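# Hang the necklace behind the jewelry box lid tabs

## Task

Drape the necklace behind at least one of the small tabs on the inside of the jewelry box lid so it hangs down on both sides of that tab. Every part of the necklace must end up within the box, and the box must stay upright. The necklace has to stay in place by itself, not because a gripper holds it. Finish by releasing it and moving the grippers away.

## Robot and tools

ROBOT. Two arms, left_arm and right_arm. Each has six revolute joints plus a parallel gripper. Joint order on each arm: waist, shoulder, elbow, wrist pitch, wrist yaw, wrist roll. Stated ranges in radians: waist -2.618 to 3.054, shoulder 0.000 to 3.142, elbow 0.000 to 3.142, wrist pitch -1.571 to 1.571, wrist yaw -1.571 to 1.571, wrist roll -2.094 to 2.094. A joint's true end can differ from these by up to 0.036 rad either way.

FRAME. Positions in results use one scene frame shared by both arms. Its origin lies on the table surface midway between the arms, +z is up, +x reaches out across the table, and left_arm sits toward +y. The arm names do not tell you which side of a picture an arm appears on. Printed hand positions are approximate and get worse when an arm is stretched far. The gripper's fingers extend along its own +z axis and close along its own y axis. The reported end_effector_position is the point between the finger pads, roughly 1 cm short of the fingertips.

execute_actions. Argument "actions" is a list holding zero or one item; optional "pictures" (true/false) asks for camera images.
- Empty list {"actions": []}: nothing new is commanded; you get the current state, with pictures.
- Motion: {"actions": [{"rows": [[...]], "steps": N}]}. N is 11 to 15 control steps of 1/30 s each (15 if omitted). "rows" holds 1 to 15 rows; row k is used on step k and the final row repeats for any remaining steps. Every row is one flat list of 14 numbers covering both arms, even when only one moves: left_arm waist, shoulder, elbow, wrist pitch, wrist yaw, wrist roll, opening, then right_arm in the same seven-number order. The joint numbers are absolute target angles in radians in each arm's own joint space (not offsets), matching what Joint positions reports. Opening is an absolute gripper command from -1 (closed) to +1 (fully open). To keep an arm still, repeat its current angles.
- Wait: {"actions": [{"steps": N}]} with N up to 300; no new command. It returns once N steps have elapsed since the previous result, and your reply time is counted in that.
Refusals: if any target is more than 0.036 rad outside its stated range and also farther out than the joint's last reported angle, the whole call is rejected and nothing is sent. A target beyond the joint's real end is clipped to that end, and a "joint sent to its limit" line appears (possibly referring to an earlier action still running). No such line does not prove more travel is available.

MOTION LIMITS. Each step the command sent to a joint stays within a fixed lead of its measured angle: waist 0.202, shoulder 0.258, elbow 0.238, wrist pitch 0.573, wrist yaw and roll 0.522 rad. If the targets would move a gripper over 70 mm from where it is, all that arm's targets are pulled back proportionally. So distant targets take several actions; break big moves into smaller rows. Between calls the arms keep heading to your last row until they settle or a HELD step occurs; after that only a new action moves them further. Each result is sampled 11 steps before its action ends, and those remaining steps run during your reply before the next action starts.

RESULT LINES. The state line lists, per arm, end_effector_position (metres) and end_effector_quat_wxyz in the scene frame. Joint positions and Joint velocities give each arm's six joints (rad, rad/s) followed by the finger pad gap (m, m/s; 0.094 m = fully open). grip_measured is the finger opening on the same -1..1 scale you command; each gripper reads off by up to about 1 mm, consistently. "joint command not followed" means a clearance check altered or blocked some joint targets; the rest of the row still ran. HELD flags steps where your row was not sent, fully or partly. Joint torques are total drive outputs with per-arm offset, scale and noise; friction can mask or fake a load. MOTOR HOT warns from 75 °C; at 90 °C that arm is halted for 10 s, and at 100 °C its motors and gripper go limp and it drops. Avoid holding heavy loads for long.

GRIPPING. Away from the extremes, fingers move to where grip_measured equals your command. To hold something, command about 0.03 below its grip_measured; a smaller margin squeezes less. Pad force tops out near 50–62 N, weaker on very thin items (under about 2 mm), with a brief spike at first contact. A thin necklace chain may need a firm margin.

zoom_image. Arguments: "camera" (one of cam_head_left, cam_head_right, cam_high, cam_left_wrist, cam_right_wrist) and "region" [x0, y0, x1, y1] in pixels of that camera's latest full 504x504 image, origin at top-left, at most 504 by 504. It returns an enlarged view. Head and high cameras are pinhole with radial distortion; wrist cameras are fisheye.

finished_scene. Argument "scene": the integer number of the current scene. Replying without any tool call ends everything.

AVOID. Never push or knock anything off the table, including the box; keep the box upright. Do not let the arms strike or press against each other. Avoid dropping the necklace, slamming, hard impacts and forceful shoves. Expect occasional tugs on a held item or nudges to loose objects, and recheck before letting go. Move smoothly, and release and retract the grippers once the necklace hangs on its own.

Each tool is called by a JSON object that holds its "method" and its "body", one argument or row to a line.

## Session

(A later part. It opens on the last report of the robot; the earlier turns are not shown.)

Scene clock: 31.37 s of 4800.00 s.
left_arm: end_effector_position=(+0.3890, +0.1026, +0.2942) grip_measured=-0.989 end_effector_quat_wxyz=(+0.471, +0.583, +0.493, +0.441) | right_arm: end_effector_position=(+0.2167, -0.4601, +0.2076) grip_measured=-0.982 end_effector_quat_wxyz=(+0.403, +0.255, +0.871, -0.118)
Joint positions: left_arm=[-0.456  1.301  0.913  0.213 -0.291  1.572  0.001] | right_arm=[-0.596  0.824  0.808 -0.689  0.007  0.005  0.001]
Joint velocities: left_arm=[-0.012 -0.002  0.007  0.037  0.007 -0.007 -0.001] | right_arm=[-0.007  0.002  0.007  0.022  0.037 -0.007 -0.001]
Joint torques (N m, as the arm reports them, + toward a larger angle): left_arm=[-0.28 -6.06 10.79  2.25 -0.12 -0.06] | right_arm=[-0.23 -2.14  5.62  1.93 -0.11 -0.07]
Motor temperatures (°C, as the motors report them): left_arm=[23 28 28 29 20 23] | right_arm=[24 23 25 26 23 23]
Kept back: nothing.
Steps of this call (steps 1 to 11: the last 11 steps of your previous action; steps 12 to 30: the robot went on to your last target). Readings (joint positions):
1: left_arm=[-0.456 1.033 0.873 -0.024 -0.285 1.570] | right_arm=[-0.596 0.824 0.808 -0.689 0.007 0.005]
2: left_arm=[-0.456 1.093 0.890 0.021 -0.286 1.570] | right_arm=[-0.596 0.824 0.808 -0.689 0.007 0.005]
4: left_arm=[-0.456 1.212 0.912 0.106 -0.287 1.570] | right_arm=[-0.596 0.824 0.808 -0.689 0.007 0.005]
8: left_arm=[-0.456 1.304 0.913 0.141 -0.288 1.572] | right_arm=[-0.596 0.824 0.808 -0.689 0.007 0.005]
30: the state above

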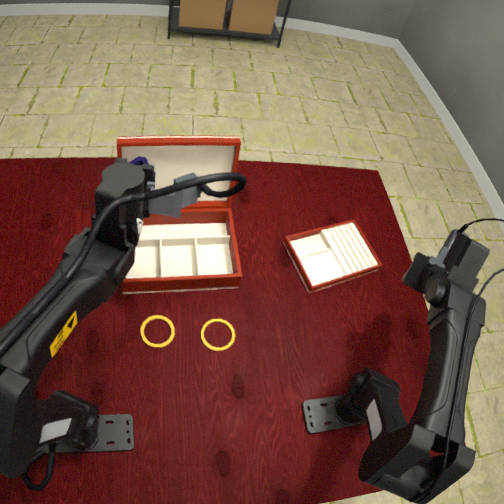

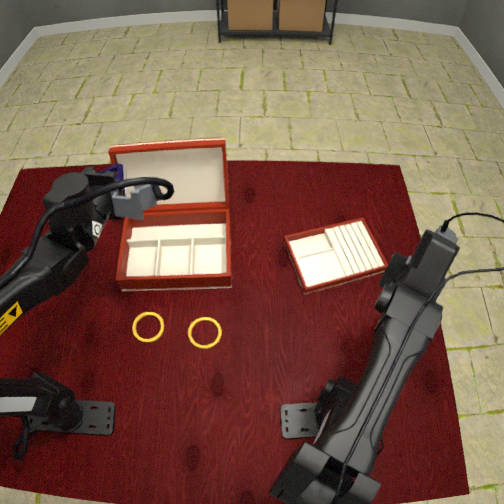

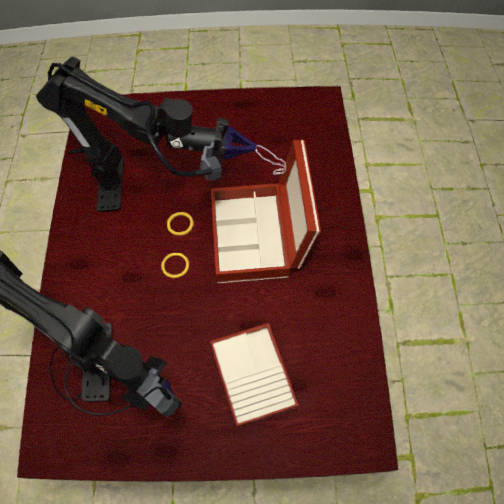

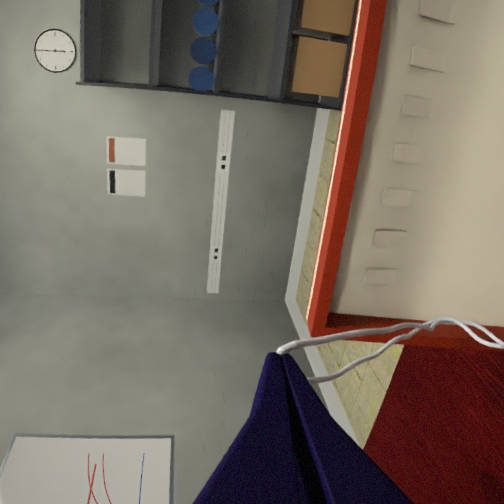

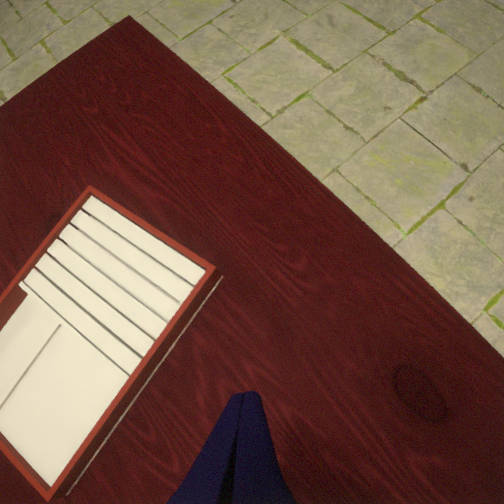

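{"method": "execute_actions", "body": {
  "actions": [
    {"rows":[[-0.46,1.27,0.96,0.2,-0.3,1.57,-1,-0.6,0.8,0.8,-0.7,0,0,-1],[-0.46,1.26,0.98,0.18,-0.3,1.57,-1,-0.6,0.8,0.8,-0.7,0,0,-1],[-0.49,1.26,0.98,0.18,-0.33,1.57,-1,-0.6,0.8,0.8,-0.7,0,0,-1],[-0.52,1.26,0.98,0.18,-0.36,1.57,-1,-0.6,0.8,0.8,-0.7,0,0,-1],[-0.55,1.26,0.98,0.18,-0.39,1.57,-1,-0.6,0.8,0.8,-0.7,0,0,-1],[-0.58,1.26,0.98,0.18,-0.42,1.57,-1,-0.6,0.8,0.8,-0.7,0,0,-1]],"steps":15}
  ]
}}

{"method": "execute_actions", "body": {
  "actions": [
    {"steps":40}
  ],
  "pictures": true
}}

Scene clock: 32.27 s of 4800.00 s.
left_arm: end_effector_position=(+0.3884, +0.1006, +0.3028) grip_measured=-0.989 end_effector_quat_wxyz=(+0.473, +0.579, +0.492, +0.445) | right_arm: end_effector_position=(+0.2167, -0.4601, +0.2076) grip_measured=-0.982 end_effector_quat_wxyz=(+0.403, +0.255, +0.871, -0.118)
Joint positions: left_arm=[-0.467  1.298  0.936  0.198 -0.309  1.572  0.001] | right_arm=[-0.596  0.824  0.808 -0.689  0.007  0.005  0.001]
Joint velocities: left_arm=[-0.335 -0.1    0.173 -0.066 -0.447 -0.081  0.   ] | right_arm=[ 0.007  0.022 -0.007 -0.007  0.022  0.051  0.001]
Joint torques (N m, as the arm reports them, + toward a larger angle): left_arm=[-2.28 -6.79 12.13  2.03  0.18 -0.05] | right_arm=[-0.44 -2.17  5.69  1.89 -0.11 -0.05]
Motor temperatures (°C, as the motors report them): left_arm=[23 29 29 29 20 23] | right_arm=[24 23 25 26 23 23]
Steps of this call (steps 1 to 15: the robot went on to your last target; steps 16 to 23: nothing new was sent; steps 24 to 27: the first 4 steps of this action). Readings (joint positions):
24: left_arm=[-0.456 1.301 0.915 0.212 -0.291 1.572] | right_arm=[-0.596 0.824 0.808 -0.689 0.007 0.005]
25: left_arm=[-0.456 1.301 0.921 0.206 -0.291 1.572] | right_arm=[-0.596 0.824 0.808 -0.689 0.007 0.005]
27: the state above

Scene clock: 33.60 s of 4800.00 s.
left_arm: end_effector_position=(+0.3722, +0.0732, +0.3206) grip_measured=-0.989 end_effector_quat_wxyz=(+0.486, +0.572, +0.480, +0.453) | right_arm: end_effector_position=(+0.2167, -0.4601, +0.2076) grip_measured=-0.982 end_effector_quat_wxyz=(+0.403, +0.255, +0.871, -0.118)
Joint positions: left_arm=[-0.58   1.279  0.955  0.196 -0.41   1.572  0.001] | right_arm=[-0.596  0.824  0.808 -0.689  0.007  0.005  0.001]
Joint velocities: left_arm=[-0.027 -0.012 -0.002 -0.007 -0.007  0.007 -0.001] | right_arm=[-0.002 -0.027 -0.002  0.081  0.037  0.081 -0.   ]
Joint torques (N m, as the arm reports them, + toward a larger angle): left_arm=[ 0.09 -5.68 11.49  1.98 -0.12 -0.05] | right_arm=[-0.36 -2.28  5.48  1.86 -0.11 -0.1 ]
Motor temperatures (°C, as the motors report them): left_arm=[23 29 29 29 20 23] | right_arm=[24 23 25 26 23 23]
Kept back: nothing.
Steps of this call (steps 1 to 11: the last 11 steps of your previous action; steps 12 to 30: the robot went on to your last target; steps 31 to 40: nothing new was sent). Readings (joint positions):
1: left_arm=[-0.485 1.294 0.942 0.198 -0.325 1.572] | right_arm=[-0.596 0.824 0.808 -0.689 0.007 0.005]
2: left_arm=[-0.509 1.290 0.947 0.198 -0.344 1.572] | right_arm=[-0.596 0.824 0.808 -0.689 0.007 0.005]
4: left_arm=[-0.558 1.282 0.953 0.198 -0.365 1.572] | right_arm=[-0.596 0.824 0.808 -0.689 0.007 0.005]
8: left_arm=[-0.580 1.279 0.955 0.197 -0.386 1.572] | right_arm=[-0.596 0.824 0.808 -0.689 0.007 0.005]
40: the state above
All arms were judged still, so your last target was given up. Only a new action makes them travel on or press farther. Fingers that are still opening or closing keep moving.

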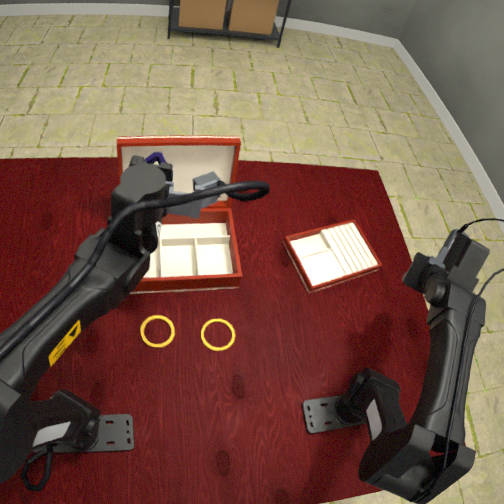

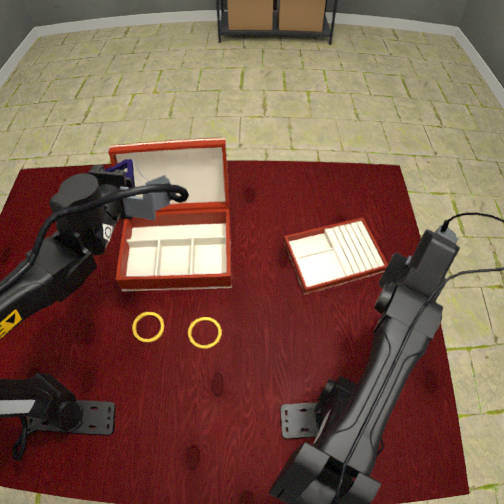

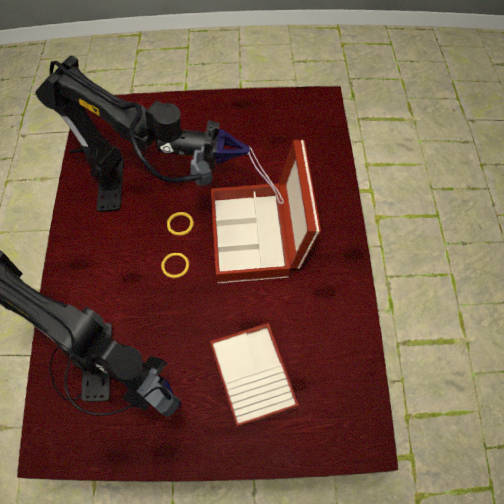

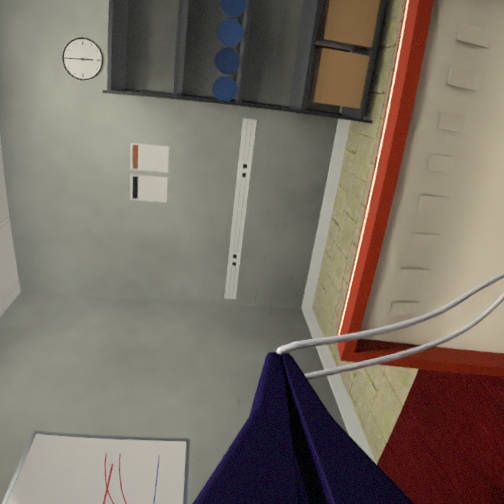

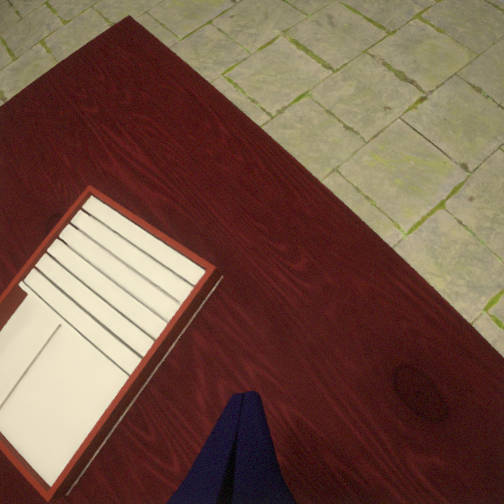

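{"method": "execute_actions", "body": {
  "actions": [
    {"rows":[[-0.58,1.32,0.98,0.24,-0.41,1.57,-1,-0.6,0.8,0.8,-0.7,0,0,-1],[-0.575,1.37,0.985,0.29,-0.4,1.57,-1,-0.6,0.8,0.8,-0.7,0,0,-1],[-0.57,1.42,0.99,0.34,-0.39,1.57,-1,-0.6,0.8,0.8,-0.7,0,0,-1],[-0.565,1.47,1.0,0.39,-0.38,1.57,-1,-0.6,0.8,0.8,-0.7,0,0,-1],[-0.56,1.52,1.005,0.44,-0.37,1.57,-1,-0.6,0.8,0.8,-0.7,0,0,-1],[-0.55,1.57,1.01,0.49,-0.36,1.57,-1,-0.6,0.8,0.8,-0.7,0,0,-1],[-0.54,1.62,1.02,0.53,-0.35,1.57,-1,-0.6,0.8,0.8,-0.7,0,0,-1],[-0.53,1.66,1.03,0.57,-0.34,1.57,-1,-0.6,0.8,0.8,-0.7,0,0,-1]],"steps":15}
  ]
}}

{"method": "execute_actions", "body": {
  "actions": [
    {"steps":40}
  ],
  "pictures": true
}}

Scene clock: 34.60 s of 4800.00 s.
left_arm: end_effector_position=(+0.3870, +0.0642, +0.3172) grip_measured=-0.989 end_effector_quat_wxyz=(+0.496, +0.565, +0.477, +0.455) | right_arm: end_effector_position=(+0.2167, -0.4601, +0.2076) grip_measured=-0.982 end_effector_quat_wxyz=(+0.403, +0.255, +0.871, -0.118)
Joint positions: left_arm=[-0.58   1.35   0.97   0.277 -0.407  1.572  0.001] | right_arm=[-0.596  0.824  0.808 -0.689  0.007  0.005  0.001]
Joint velocities: left_arm=[ 0.027  1.14   0.315  1.092  0.11  -0.007  0.   ] | right_arm=[-0.002 -0.007 -0.012 -0.007 -0.051 -0.037 -0.   ]
Joint torques (N m, as the arm reports them, + toward a larger angle): left_arm=[ 0.98 -1.01 10.3   1.74  0.18 -0.06] | right_arm=[-0.37 -2.04  5.6   1.89 -0.12 -0.09]
Motor temperatures (°C, as the motors report them): left_arm=[23 29 30 30 20 23] | right_arm=[24 23 25 26 23 23]
Steps of this call (steps 1 to 26: nothing new was sent; steps 27 to 30: the first 4 steps of this action). Readings (joint positions):
27: left_arm=[-0.580 1.282 0.955 0.201 -0.410 1.572] | right_arm=[-0.596 0.824 0.808 -0.689 0.007 0.005]
28: left_arm=[-0.580 1.292 0.956 0.218 -0.410 1.572] | right_arm=[-0.596 0.824 0.808 -0.689 0.007 0.005]
30: the state above

Scene clock: 35.93 s of 4800.00 s.
left_arm: end_effector_position=(+0.4505, +0.0415, +0.2504) grip_measured=-0.989 end_effector_quat_wxyz=(+0.497, +0.569, +0.476, +0.450) | right_arm: end_effector_position=(+0.2167, -0.4601, +0.2076) grip_measured=-0.982 end_effector_quat_wxyz=(+0.403, +0.255, +0.871, -0.118)
Joint positions: left_arm=[-0.536  1.679  1.008  0.563 -0.351  1.573  0.001] | right_arm=[-0.596  0.824  0.808 -0.689  0.007  0.005  0.001]
Joint velocities: left_arm=[ 0.002  0.012 -0.012  0.007  0.037  0.066 -0.001] | right_arm=[ 0.002 -0.027  0.002  0.007 -0.051  0.007 -0.   ]
Joint torques (N m, as the arm reports them, + toward a larger angle): left_arm=[ 0.5  -8.81 10.74  2.23  0.13 -0.06] | right_arm=[-0.4  -2.1   5.59  1.93 -0.1  -0.07]
Motor temperatures (°C, as the motors report them): left_arm=[23 29 30 30 20 23] | right_arm=[24 23 25 26 23 23]
Kept back: nothing.
Steps of this call (steps 1 to 11: the last 11 steps of your previous action; steps 12 to 40: the robot went on to your last target). Readings (joint positions):
1: left_arm=[-0.578 1.395 0.981 0.316 -0.403 1.572] | right_arm=[-0.596 0.824 0.808 -0.689 0.007 0.005]
2: left_arm=[-0.575 1.445 0.991 0.357 -0.396 1.572] | right_arm=[-0.596 0.824 0.808 -0.689 0.007 0.005]
4: left_arm=[-0.562 1.554 1.005 0.435 -0.380 1.572] | right_arm=[-0.596 0.824 0.808 -0.689 0.007 0.005]
8: left_arm=[-0.538 1.682 1.008 0.478 -0.362 1.572] | right_arm=[-0.596 0.824 0.808 -0.689 0.007 0.005]
40: the state above

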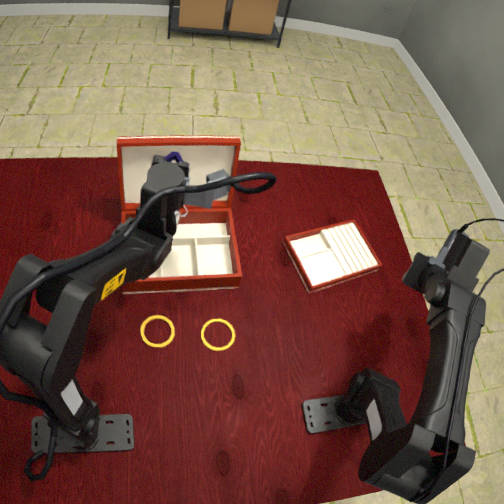

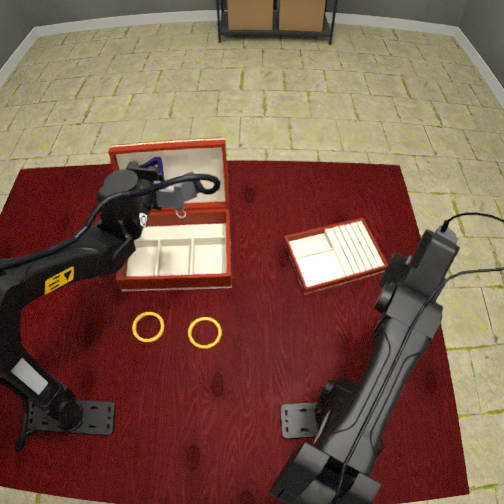

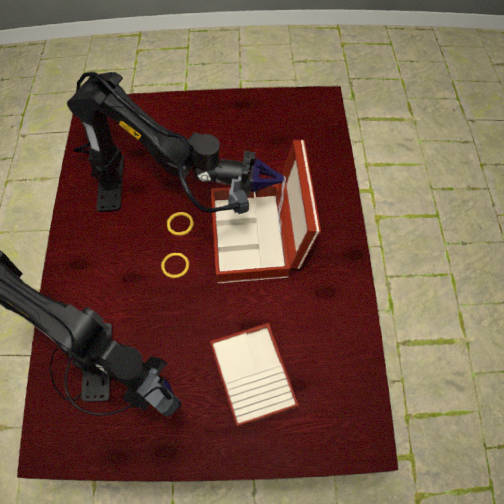

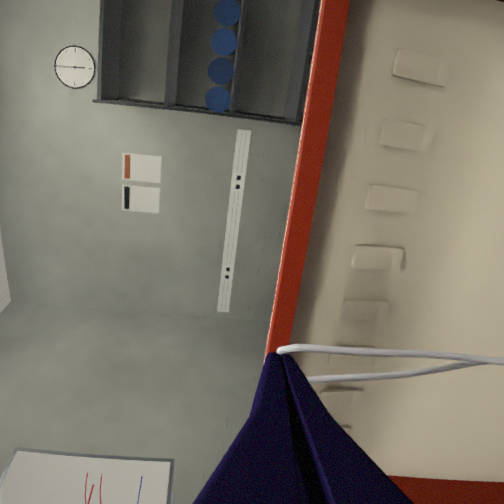

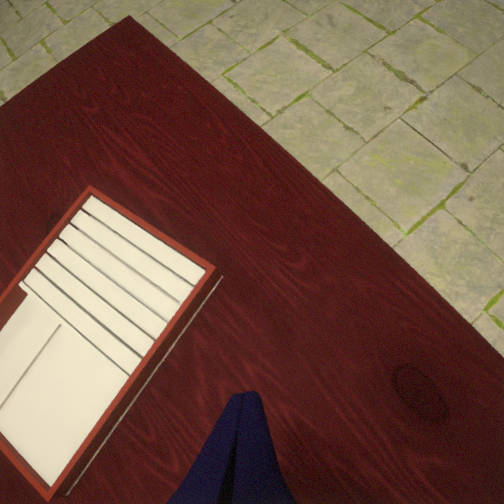

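{"method": "execute_actions", "body": {
  "actions": [
    {"rows":[[-0.535,1.70,1.005,0.6,-0.34,1.57,-1,-0.6,0.8,0.8,-0.7,0,0,-1],[-0.535,1.72,1.0,0.63,-0.34,1.57,-1,-0.6,0.8,0.8,-0.7,0,0,-1],[-0.535,1.74,0.99,0.66,-0.34,1.57,-1,-0.6,0.8,0.8,-0.7,0,0,-1],[-0.535,1.76,0.985,0.69,-0.34,1.57,-1,-0.6,0.8,0.8,-0.7,0,0,-1]],"steps":15}
  ]
}}

{"method": "execute_actions", "body": {
  "actions": [
    {"steps":30}
  ],
  "pictures": true
}}

Scene clock: 36.80 s of 4800.00 s.
left_arm: end_effector_position=(+0.4543, +0.0395, +0.2512) grip_measured=-0.989 end_effector_quat_wxyz=(+0.507, +0.560, +0.472, +0.454) | right_arm: end_effector_position=(+0.2167, -0.4601, +0.2076) grip_measured=-0.982 end_effector_quat_wxyz=(+0.403, +0.255, +0.871, -0.118)
Joint positions: left_arm=[-0.536  1.702  1.008  0.616 -0.351  1.573  0.001] | right_arm=[-0.596  0.824  0.808 -0.689  0.007  0.005  0.001]
Joint velocities: left_arm=[0.007 0.422 0.007 0.711 0.037 0.007 0.   ] | right_arm=[-0.012 -0.007 -0.012 -0.037 -0.007 -0.037 -0.001]
Joint torques (N m, as the arm reports them, + toward a larger angle): left_arm=[ 0.11 -5.08  6.84  1.89  0.17 -0.06] | right_arm=[-0.43 -2.22  5.45  1.92 -0.03 -0.04]
Motor temperatures (°C, as the motors report them): left_arm=[23 29 30 30 20 23] | right_arm=[24 23 25 26 23 23]
Steps of this call (steps 1 to 15: the robot went on to your last target; steps 16 to 22: nothing new was sent; steps 23 to 26: the first 4 steps of this action). Readings (joint positions):
23: left_arm=[-0.536 1.679 1.008 0.565 -0.351 1.573] | right_arm=[-0.596 0.824 0.808 -0.689 0.007 0.005]
24: left_arm=[-0.536 1.683 1.008 0.576 -0.351 1.573] | right_arm=[-0.596 0.824 0.808 -0.689 0.007 0.005]
26: the state above

Scene clock: 37.80 s of 4800.00 s.
left_arm: end_effector_position=(+0.4614, +0.0356, +0.2398) grip_measured=-0.989 end_effector_quat_wxyz=(+0.512, +0.556, +0.471, +0.455) | right_arm: end_effector_position=(+0.2167, -0.4601, +0.2076) grip_measured=-0.982 end_effector_quat_wxyz=(+0.403, +0.255, +0.871, -0.118)
Joint positions: left_arm=[-0.536  1.756  1.008  0.682 -0.35   1.573  0.001] | right_arm=[-0.596  0.824  0.808 -0.689  0.007  0.005  0.001]
Joint velocities: left_arm=[ 0.002  0.017 -0.012 -0.022 -0.037 -0.022 -0.001] | right_arm=[-0.007 -0.017  0.012  0.037  0.022  0.007 -0.001]
Joint torques (N m, as the arm reports them, + toward a larger angle): left_arm=[ 0.15 -7.69  6.62  2.22  0.15 -0.05] | right_arm=[-0.26 -2.16  5.74  1.9  -0.09 -0.05]
Motor temperatures (°C, as the motors report them): left_arm=[23 30 30 30 20 23] | right_arm=[24 23 25 26 23 23]
Kept back: nothing.
Steps of this call (steps 1 to 11: the last 11 steps of your previous action; steps 12 to 30: the robot went on to your last target). Readings (joint positions):
1: left_arm=[-0.536 1.716 1.008 0.635 -0.350 1.573] | right_arm=[-0.596 0.824 0.808 -0.689 0.007 0.005]
2: left_arm=[-0.536 1.729 1.008 0.646 -0.350 1.573] | right_arm=[-0.596 0.824 0.808 -0.689 0.007 0.005]
4: left_arm=[-0.536 1.748 1.008 0.654 -0.350 1.573] | right_arm=[-0.596 0.824 0.808 -0.689 0.007 0.005]
8: left_arm=[-0.536 1.756 1.008 0.661 -0.350 1.573] | right_arm=[-0.596 0.824 0.808 -0.689 0.007 0.005]
30: the state above
All arms were judged still, so your last target was given up. Only a new action makes them travel on or press farther. Fingers that are still opening or closing keep moving.

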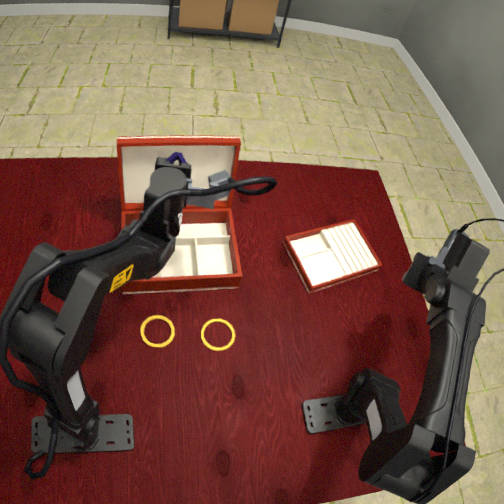

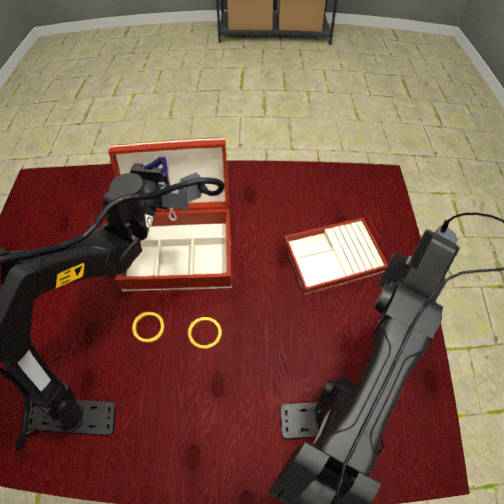

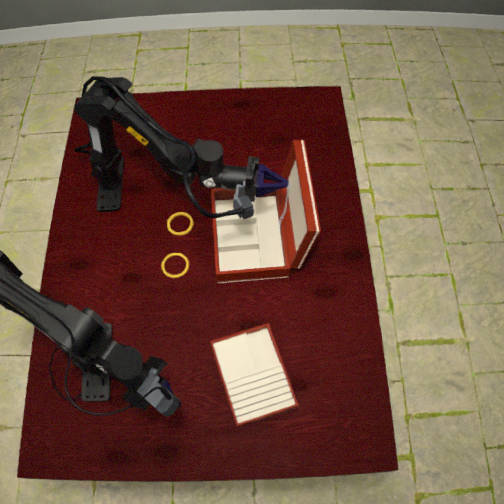

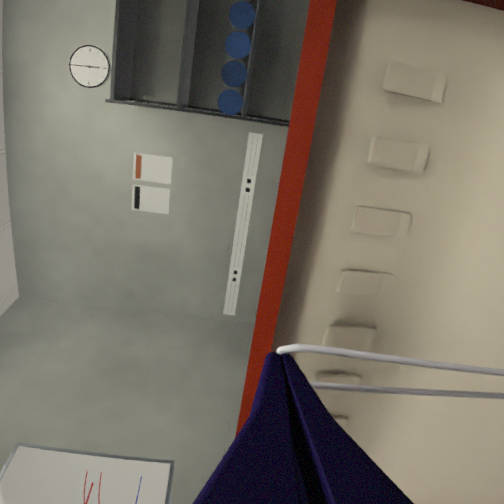

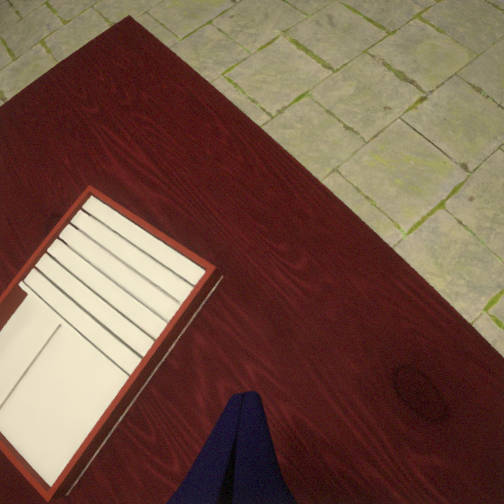

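{"method": "execute_actions", "body": {
  "actions": [
    {"rows":[[-0.535,1.78,1.02,0.7,-0.34,1.57,-1,-0.6,0.8,0.8,-0.7,0,0,-1],[-0.535,1.81,1.03,0.72,-0.34,1.57,-1,-0.6,0.8,0.8,-0.7,0,0,-1],[-0.535,1.83,1.045,0.73,-0.34,1.57,-1,-0.6,0.8,0.8,-0.7,0,0,-1]],"steps":15}
  ]
}}

{"method": "execute_actions", "body": {
  "actions": [
    {"steps":30}
  ],
  "pictures": true
}}

Scene clock: 38.73 s of 4800.00 s.
left_arm: end_effector_position=(+0.4656, +0.0333, +0.2362) grip_measured=-0.989 end_effector_quat_wxyz=(+0.515, +0.553, +0.470, +0.456) | right_arm: end_effector_position=(+0.2167, -0.4601, +0.2076) grip_measured=-0.982 end_effector_quat_wxyz=(+0.403, +0.255, +0.871, -0.118)
Joint positions: left_arm=[-0.536  1.784  1.016  0.712 -0.35   1.573  0.001] | right_arm=[-0.596  0.824  0.808 -0.689  0.007  0.005  0.001]
Joint velocities: left_arm=[-0.017  0.413  0.12   0.212  0.007 -0.007 -0.001] | right_arm=[-0.012  0.002 -0.002 -0.051 -0.007 -0.007  0.   ]
Joint torques (N m, as the arm reports them, + toward a larger angle): left_arm=[ 0.13 -6.64 10.31  2.03  0.16 -0.06] | right_arm=[-0.39 -2.37  5.64  1.88 -0.11 -0.07]
Motor temperatures (°C, as the motors report them): left_arm=[23 30 30 30 20 23] | right_arm=[24 23 25 26 23 23]
Steps of this call (steps 1 to 24: nothing new was sent; steps 25 to 28: the first 4 steps of this action). Readings (joint positions):
25: left_arm=[-0.536 1.757 1.008 0.683 -0.350 1.573] | right_arm=[-0.596 0.824 0.808 -0.689 0.007 0.005]
26: left_arm=[-0.536 1.761 1.008 0.691 -0.350 1.573] | right_arm=[-0.596 0.824 0.808 -0.689 0.007 0.005]
28: the state above

Scene clock: 39.73 s of 4800.00 s.
left_arm: end_effector_position=(+0.4701, +0.0309, +0.2193) grip_measured=-0.989 end_effector_quat_wxyz=(+0.506, +0.562, +0.473, +0.453) | right_arm: end_effector_position=(+0.2167, -0.4601, +0.2076) grip_measured=-0.982 end_effector_quat_wxyz=(+0.403, +0.255, +0.871, -0.118)
Joint positions: left_arm=[-0.536  1.825  1.02   0.723 -0.35   1.573  0.001] | right_arm=[-0.596  0.824  0.808 -0.689  0.007  0.005  0.001]
Joint velocities: left_arm=[-0.002 -0.012 -0.042  0.037 -0.007  0.022 -0.001] | right_arm=[ 0.002 -0.002 -0.012 -0.007  0.022 -0.066 -0.   ]
Joint torques (N m, as the arm reports them, + toward a larger angle): left_arm=[ 0.15 -8.07 10.59  2.22  0.14 -0.06] | right_arm=[-0.42 -2.26  5.68  1.89 -0.11 -0.07]
Motor temperatures (°C, as the motors report them): left_arm=[23 30 30 31 20 23] | right_arm=[24 23 25 26 23 23]
Kept back: nothing.
Steps of this call (steps 1 to 11: the last 11 steps of your previous action; steps 12 to 30: the robot went on to your last target). Readings (joint positions):
1: left_arm=[-0.536 1.797 1.019 0.717 -0.350 1.573] | right_arm=[-0.596 0.824 0.808 -0.689 0.007 0.005]
2: left_arm=[-0.536 1.807 1.020 0.718 -0.350 1.573] | right_arm=[-0.596 0.824 0.808 -0.689 0.007 0.005]
4: left_arm=[-0.536 1.821 1.020 0.718 -0.350 1.573] | right_arm=[-0.596 0.824 0.808 -0.689 0.007 0.005]
8: left_arm=[-0.536 1.825 1.020 0.720 -0.350 1.573] | right_arm=[-0.596 0.824 0.808 -0.689 0.007 0.005]
30: the state above
All arms were judged still, so your last target was given up. Only a new action makes them travel on or press farther. Fingers that are still opening or closing keep moving.

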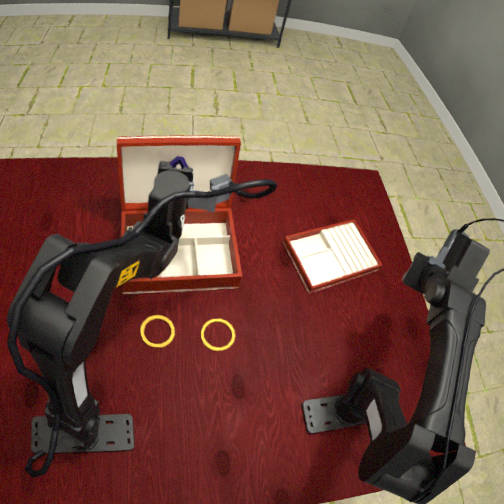

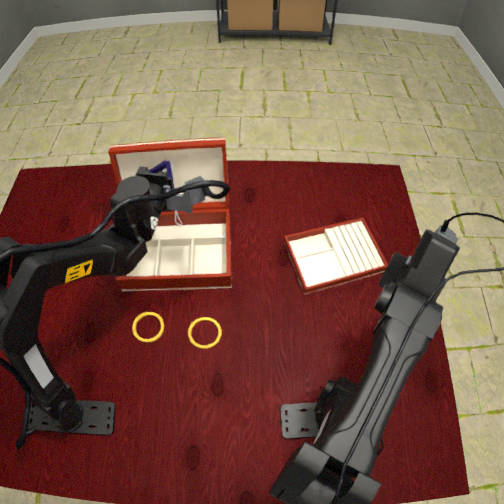

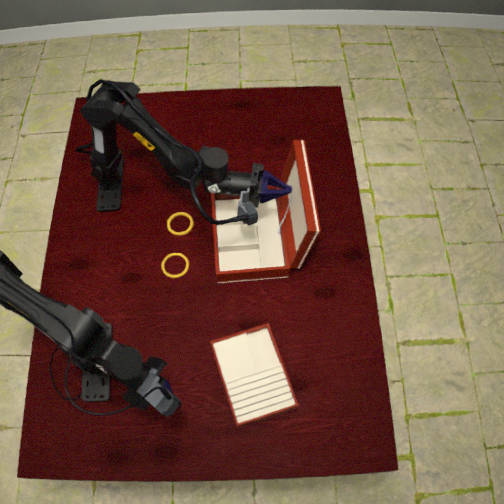

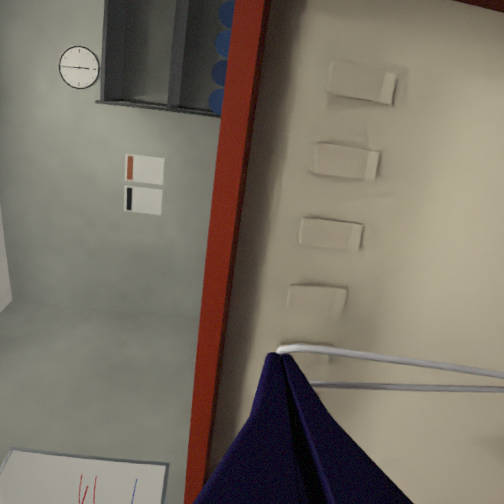

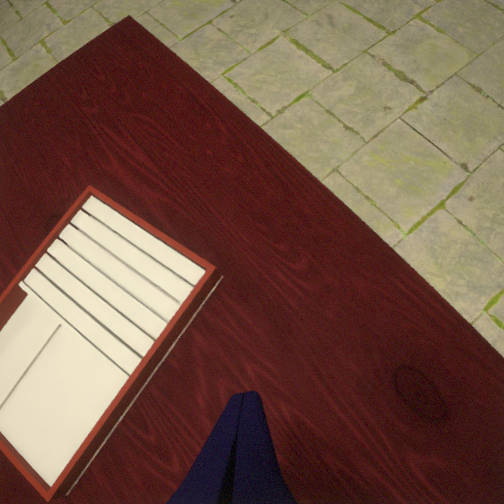

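{"method": "execute_actions", "body": {
  "actions": [
    {"rows":[[-0.535,1.84,1.07,0.72,-0.34,1.57,-1,-0.6,0.8,0.8,-0.7,0,0,-1],[-0.535,1.86,1.09,0.71,-0.34,1.57,-1,-0.6,0.8,0.8,-0.7,0,0,-1],[-0.535,1.88,1.11,0.70,-0.34,1.57,-1,-0.6,0.8,0.8,-0.7,0,0,-1]],"steps":15}
  ]
}}

{"method": "execute_actions", "body": {
  "actions": [
    {"steps":30}
  ],
  "pictures": true
}}

Scene clock: 40.30 s of 4800.00 s.
left_arm: end_effector_position=(+0.4779, +0.0267, +0.2257) grip_measured=-0.989 end_effector_quat_wxyz=(+0.512, +0.556, +0.471, +0.455) | right_arm: end_effector_position=(+0.2167, -0.4601, +0.2076) grip_measured=-0.982 end_effector_quat_wxyz=(+0.403, +0.255, +0.871, -0.118)
Joint positions: left_arm=[-0.536  1.848  1.062  0.72  -0.349  1.573  0.001] | right_arm=[-0.596  0.824  0.808 -0.689  0.007  0.005  0.001]
Joint velocities: left_arm=[-0.012  0.295  0.476 -0.037  0.007 -0.037  0.001] | right_arm=[ 0.002  0.002  0.002  0.037  0.007 -0.11  -0.001]
Joint torques (N m, as the arm reports them, + toward a larger angle): left_arm=[ 0.09 -7.69 10.09  1.96  0.12 -0.07] | right_arm=[-0.3  -2.26  5.56  1.88 -0.1  -0.06]
Motor temperatures (°C, as the motors report them): left_arm=[23 30 30 31 20 23] | right_arm=[24 23 25 26 23 23]
Steps of this call (steps 1 to 13: nothing new was sent; steps 14 to 17: the first 4 steps of this action). Readings (joint positions):
14: left_arm=[-0.536 1.825 1.022 0.722 -0.350 1.573] | right_arm=[-0.596 0.824 0.808 -0.689 0.007 0.005]
15: left_arm=[-0.536 1.829 1.029 0.721 -0.350 1.573] | right_arm=[-0.596 0.824 0.808 -0.689 0.007 0.005]
17: the state above

Scene clock: 41.30 s of 4800.00 s.
left_arm: end_effector_position=(+0.4823, +0.0243, +0.2263) grip_measured=-0.989 end_effector_quat_wxyz=(+0.513, +0.555, +0.470, +0.455) | right_arm: end_effector_position=(+0.2167, -0.4601, +0.2076) grip_measured=-0.982 end_effector_quat_wxyz=(+0.403, +0.255, +0.871, -0.118)
Joint positions: left_arm=[-0.536  1.865  1.084  0.718 -0.349  1.573  0.001] | right_arm=[-0.596  0.824  0.808 -0.689  0.007  0.005  0.001]
Joint velocities: left_arm=[-0.002 -0.012  0.012 -0.037  0.007 -0.066 -0.001] | right_arm=[-0.002 -0.012  0.002 -0.037 -0.022  0.022 -0.   ]
Joint torques (N m, as the arm reports them, + toward a larger angle): left_arm=[ 0.13 -7.73 10.77  1.97  0.13 -0.05] | right_arm=[-0.27 -2.34  5.67  1.9  -0.08 -0.07]
Motor temperatures (°C, as the motors report them): left_arm=[23 30 30 31 20 23] | right_arm=[24 23 25 26 23 23]
Kept back: nothing.
Steps of this call (steps 1 to 11: the last 11 steps of your previous action; steps 12 to 30: the robot went on to your last target). Readings (joint positions):
1: left_arm=[-0.536 1.856 1.075 0.720 -0.349 1.573] | right_arm=[-0.596 0.824 0.808 -0.689 0.007 0.005]
2: left_arm=[-0.536 1.861 1.082 0.720 -0.349 1.573] | right_arm=[-0.596 0.824 0.808 -0.689 0.007 0.005]
4: left_arm=[-0.536 1.864 1.084 0.720 -0.349 1.573] | right_arm=[-0.596 0.824 0.808 -0.689 0.007 0.005]
8: left_arm=[-0.536 1.865 1.084 0.718 -0.349 1.573] | right_arm=[-0.596 0.824 0.808 -0.689 0.007 0.005]
30: the state above
All arms were judged still, so your last target was given up. Only a new action makes them travel on or press farther. Fingers that are still opening or closing keep moving.

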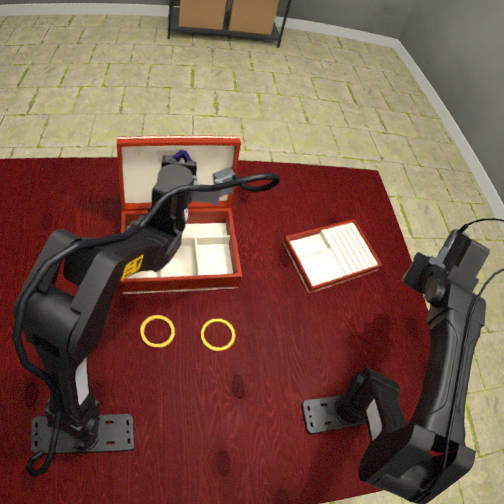

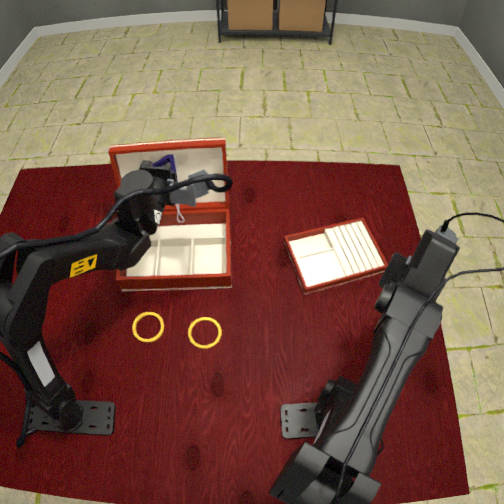

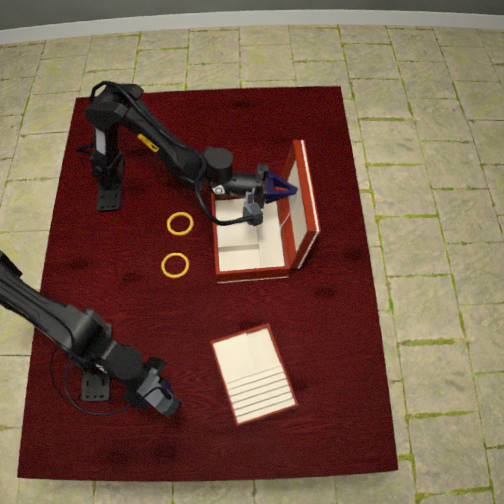

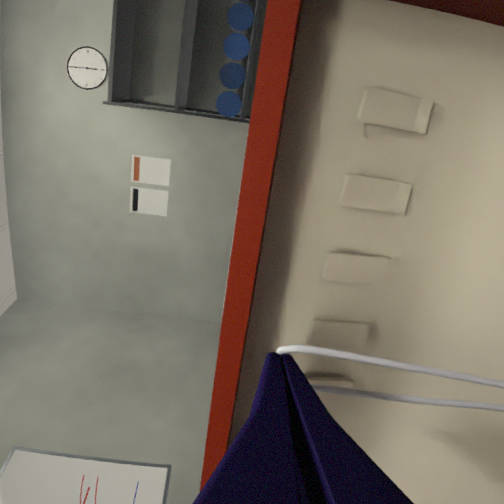

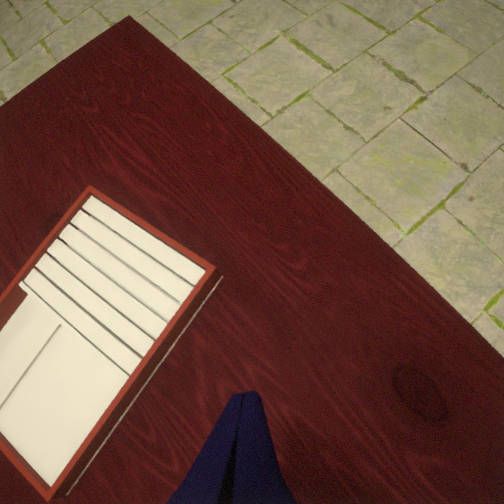

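{"method": "execute_actions", "body": {
  "actions": [
    {"rows":[[-0.535,1.89,1.12,0.71,-0.34,1.57,-1,-0.6,0.8,0.8,-0.7,0,0,-1],[-0.535,1.91,1.14,0.70,-0.34,1.57,-1,-0.6,0.8,0.8,-0.7,0,0,-1],[-0.535,1.935,1.165,0.70,-0.34,1.57,-1,-0.6,0.8,0.8,-0.7,0,0,-1]],"steps":15}
  ]
}}

{"method": "execute_actions", "body": {
  "actions": [
    {"steps":30}
  ],
  "pictures": true
}}

Scene clock: 42.17 s of 4800.00 s.
left_arm: end_effector_position=(+0.4892, +0.0205, +0.2265) grip_measured=-0.989 end_effector_quat_wxyz=(+0.515, +0.554, +0.470, +0.456) | right_arm: end_effector_position=(+0.2167, -0.4601, +0.2076) grip_measured=-0.982 end_effector_quat_wxyz=(+0.403, +0.255, +0.871, -0.118)
Joint positions: left_arm=[-0.536  1.893  1.118  0.718 -0.349  1.573  0.001] | right_arm=[-0.596  0.824  0.808 -0.689  0.007  0.005  0.001]
Joint velocities: left_arm=[-0.007  0.418  0.491 -0.007  0.007  0.007  0.   ] | right_arm=[ 0.007  0.002 -0.002 -0.066 -0.022 -0.051  0.   ]
Joint torques (N m, as the arm reports them, + toward a larger angle): left_arm=[ 0.17 -7.91 10.03  1.96  0.12 -0.05] | right_arm=[-0.26 -2.18  5.66  1.91 -0.14 -0.04]
Motor temperatures (°C, as the motors report them): left_arm=[23 30 31 31 20 23] | right_arm=[24 23 25 26 23 23]
Steps of this call (steps 1 to 22: nothing new was sent; steps 23 to 26: the first 4 steps of this action). Readings (joint positions):
23: left_arm=[-0.536 1.865 1.084 0.718 -0.349 1.573] | right_arm=[-0.596 0.824 0.808 -0.689 0.007 0.005]
24: left_arm=[-0.536 1.869 1.087 0.718 -0.349 1.573] | right_arm=[-0.596 0.824 0.808 -0.689 0.007 0.005]
26: the state above

Scene clock: 43.17 s of 4800.00 s.
left_arm: end_effector_position=(+0.4945, +0.0176, +0.2176) grip_measured=-0.989 end_effector_quat_wxyz=(+0.509, +0.559, +0.471, +0.454) | right_arm: end_effector_position=(+0.2167, -0.4601, +0.2076) grip_measured=-0.982 end_effector_quat_wxyz=(+0.403, +0.255, +0.871, -0.118)
Joint positions: left_arm=[-0.536  1.924  1.137  0.713 -0.349  1.573  0.001] | right_arm=[-0.596  0.824  0.808 -0.689  0.007  0.005  0.001]
Joint velocities: left_arm=[ 0.007 -0.022  0.012 -0.007 -0.037 -0.022  0.   ] | right_arm=[-0.002 -0.002  0.002  0.022 -0.081  0.081 -0.001]
Joint torques (N m, as the arm reports them, + toward a larger angle): left_arm=[ 0.11 -8.59 10.81  2.04  0.12 -0.06] | right_arm=[-0.28 -2.33  5.41  1.92 -0.14 -0.03]
Motor temperatures (°C, as the motors report them): left_arm=[23 31 31 31 20 23] | right_arm=[24 23 25 26 23 23]
Kept back: nothing.
Steps of this call (steps 1 to 11: the last 11 steps of your previous action; steps 12 to 30: the robot went on to your last target). Readings (joint positions):
1: left_arm=[-0.536 1.906 1.131 0.718 -0.349 1.573] | right_arm=[-0.596 0.824 0.808 -0.689 0.007 0.005]
2: left_arm=[-0.536 1.914 1.136 0.718 -0.349 1.573] | right_arm=[-0.596 0.824 0.808 -0.689 0.007 0.005]
4: left_arm=[-0.536 1.922 1.137 0.717 -0.349 1.573] | right_arm=[-0.596 0.824 0.808 -0.689 0.007 0.005]
8: left_arm=[-0.536 1.924 1.137 0.713 -0.349 1.573] | right_arm=[-0.596 0.824 0.808 -0.689 0.007 0.005]
30: the state above
All arms were judged still, so your last target was given up. Only a new action makes them travel on or press farther. Fingers that are still opening or closing keep moving.

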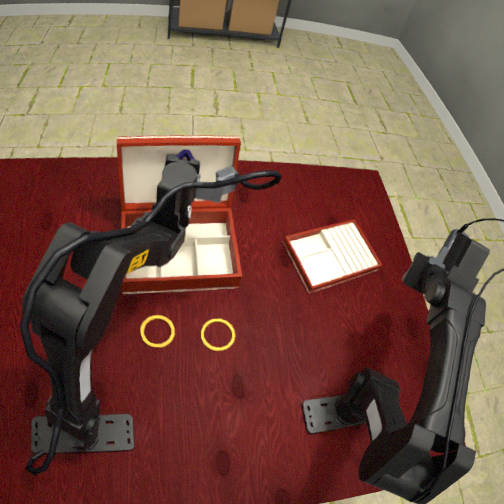

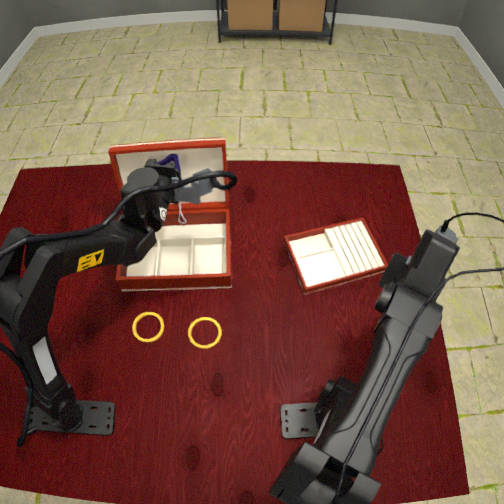

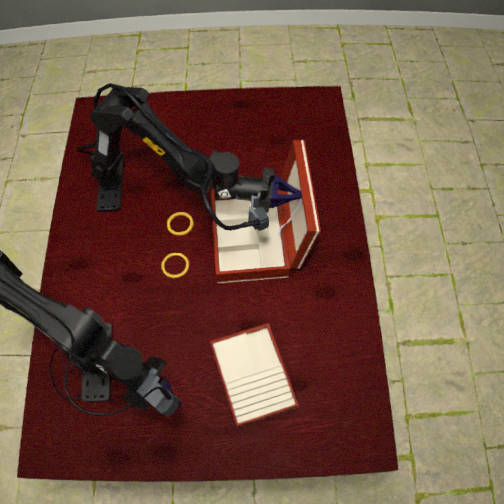

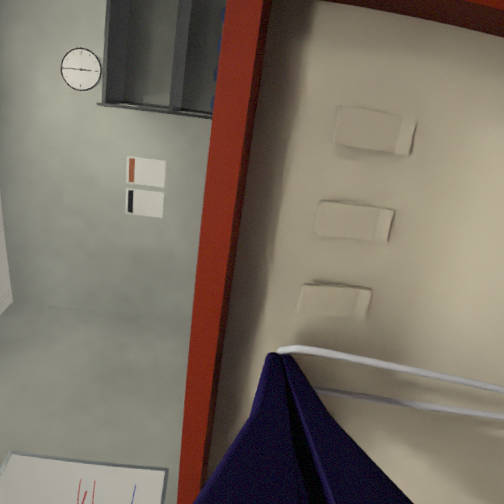

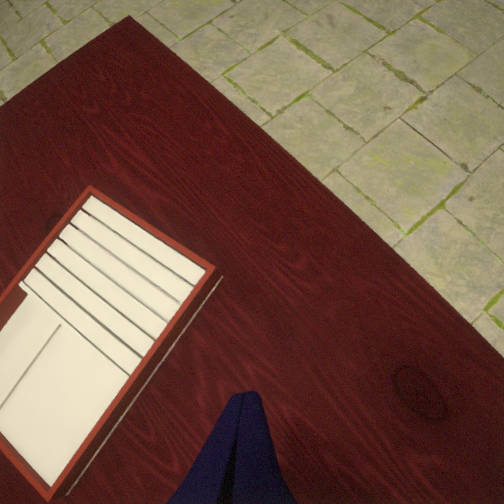

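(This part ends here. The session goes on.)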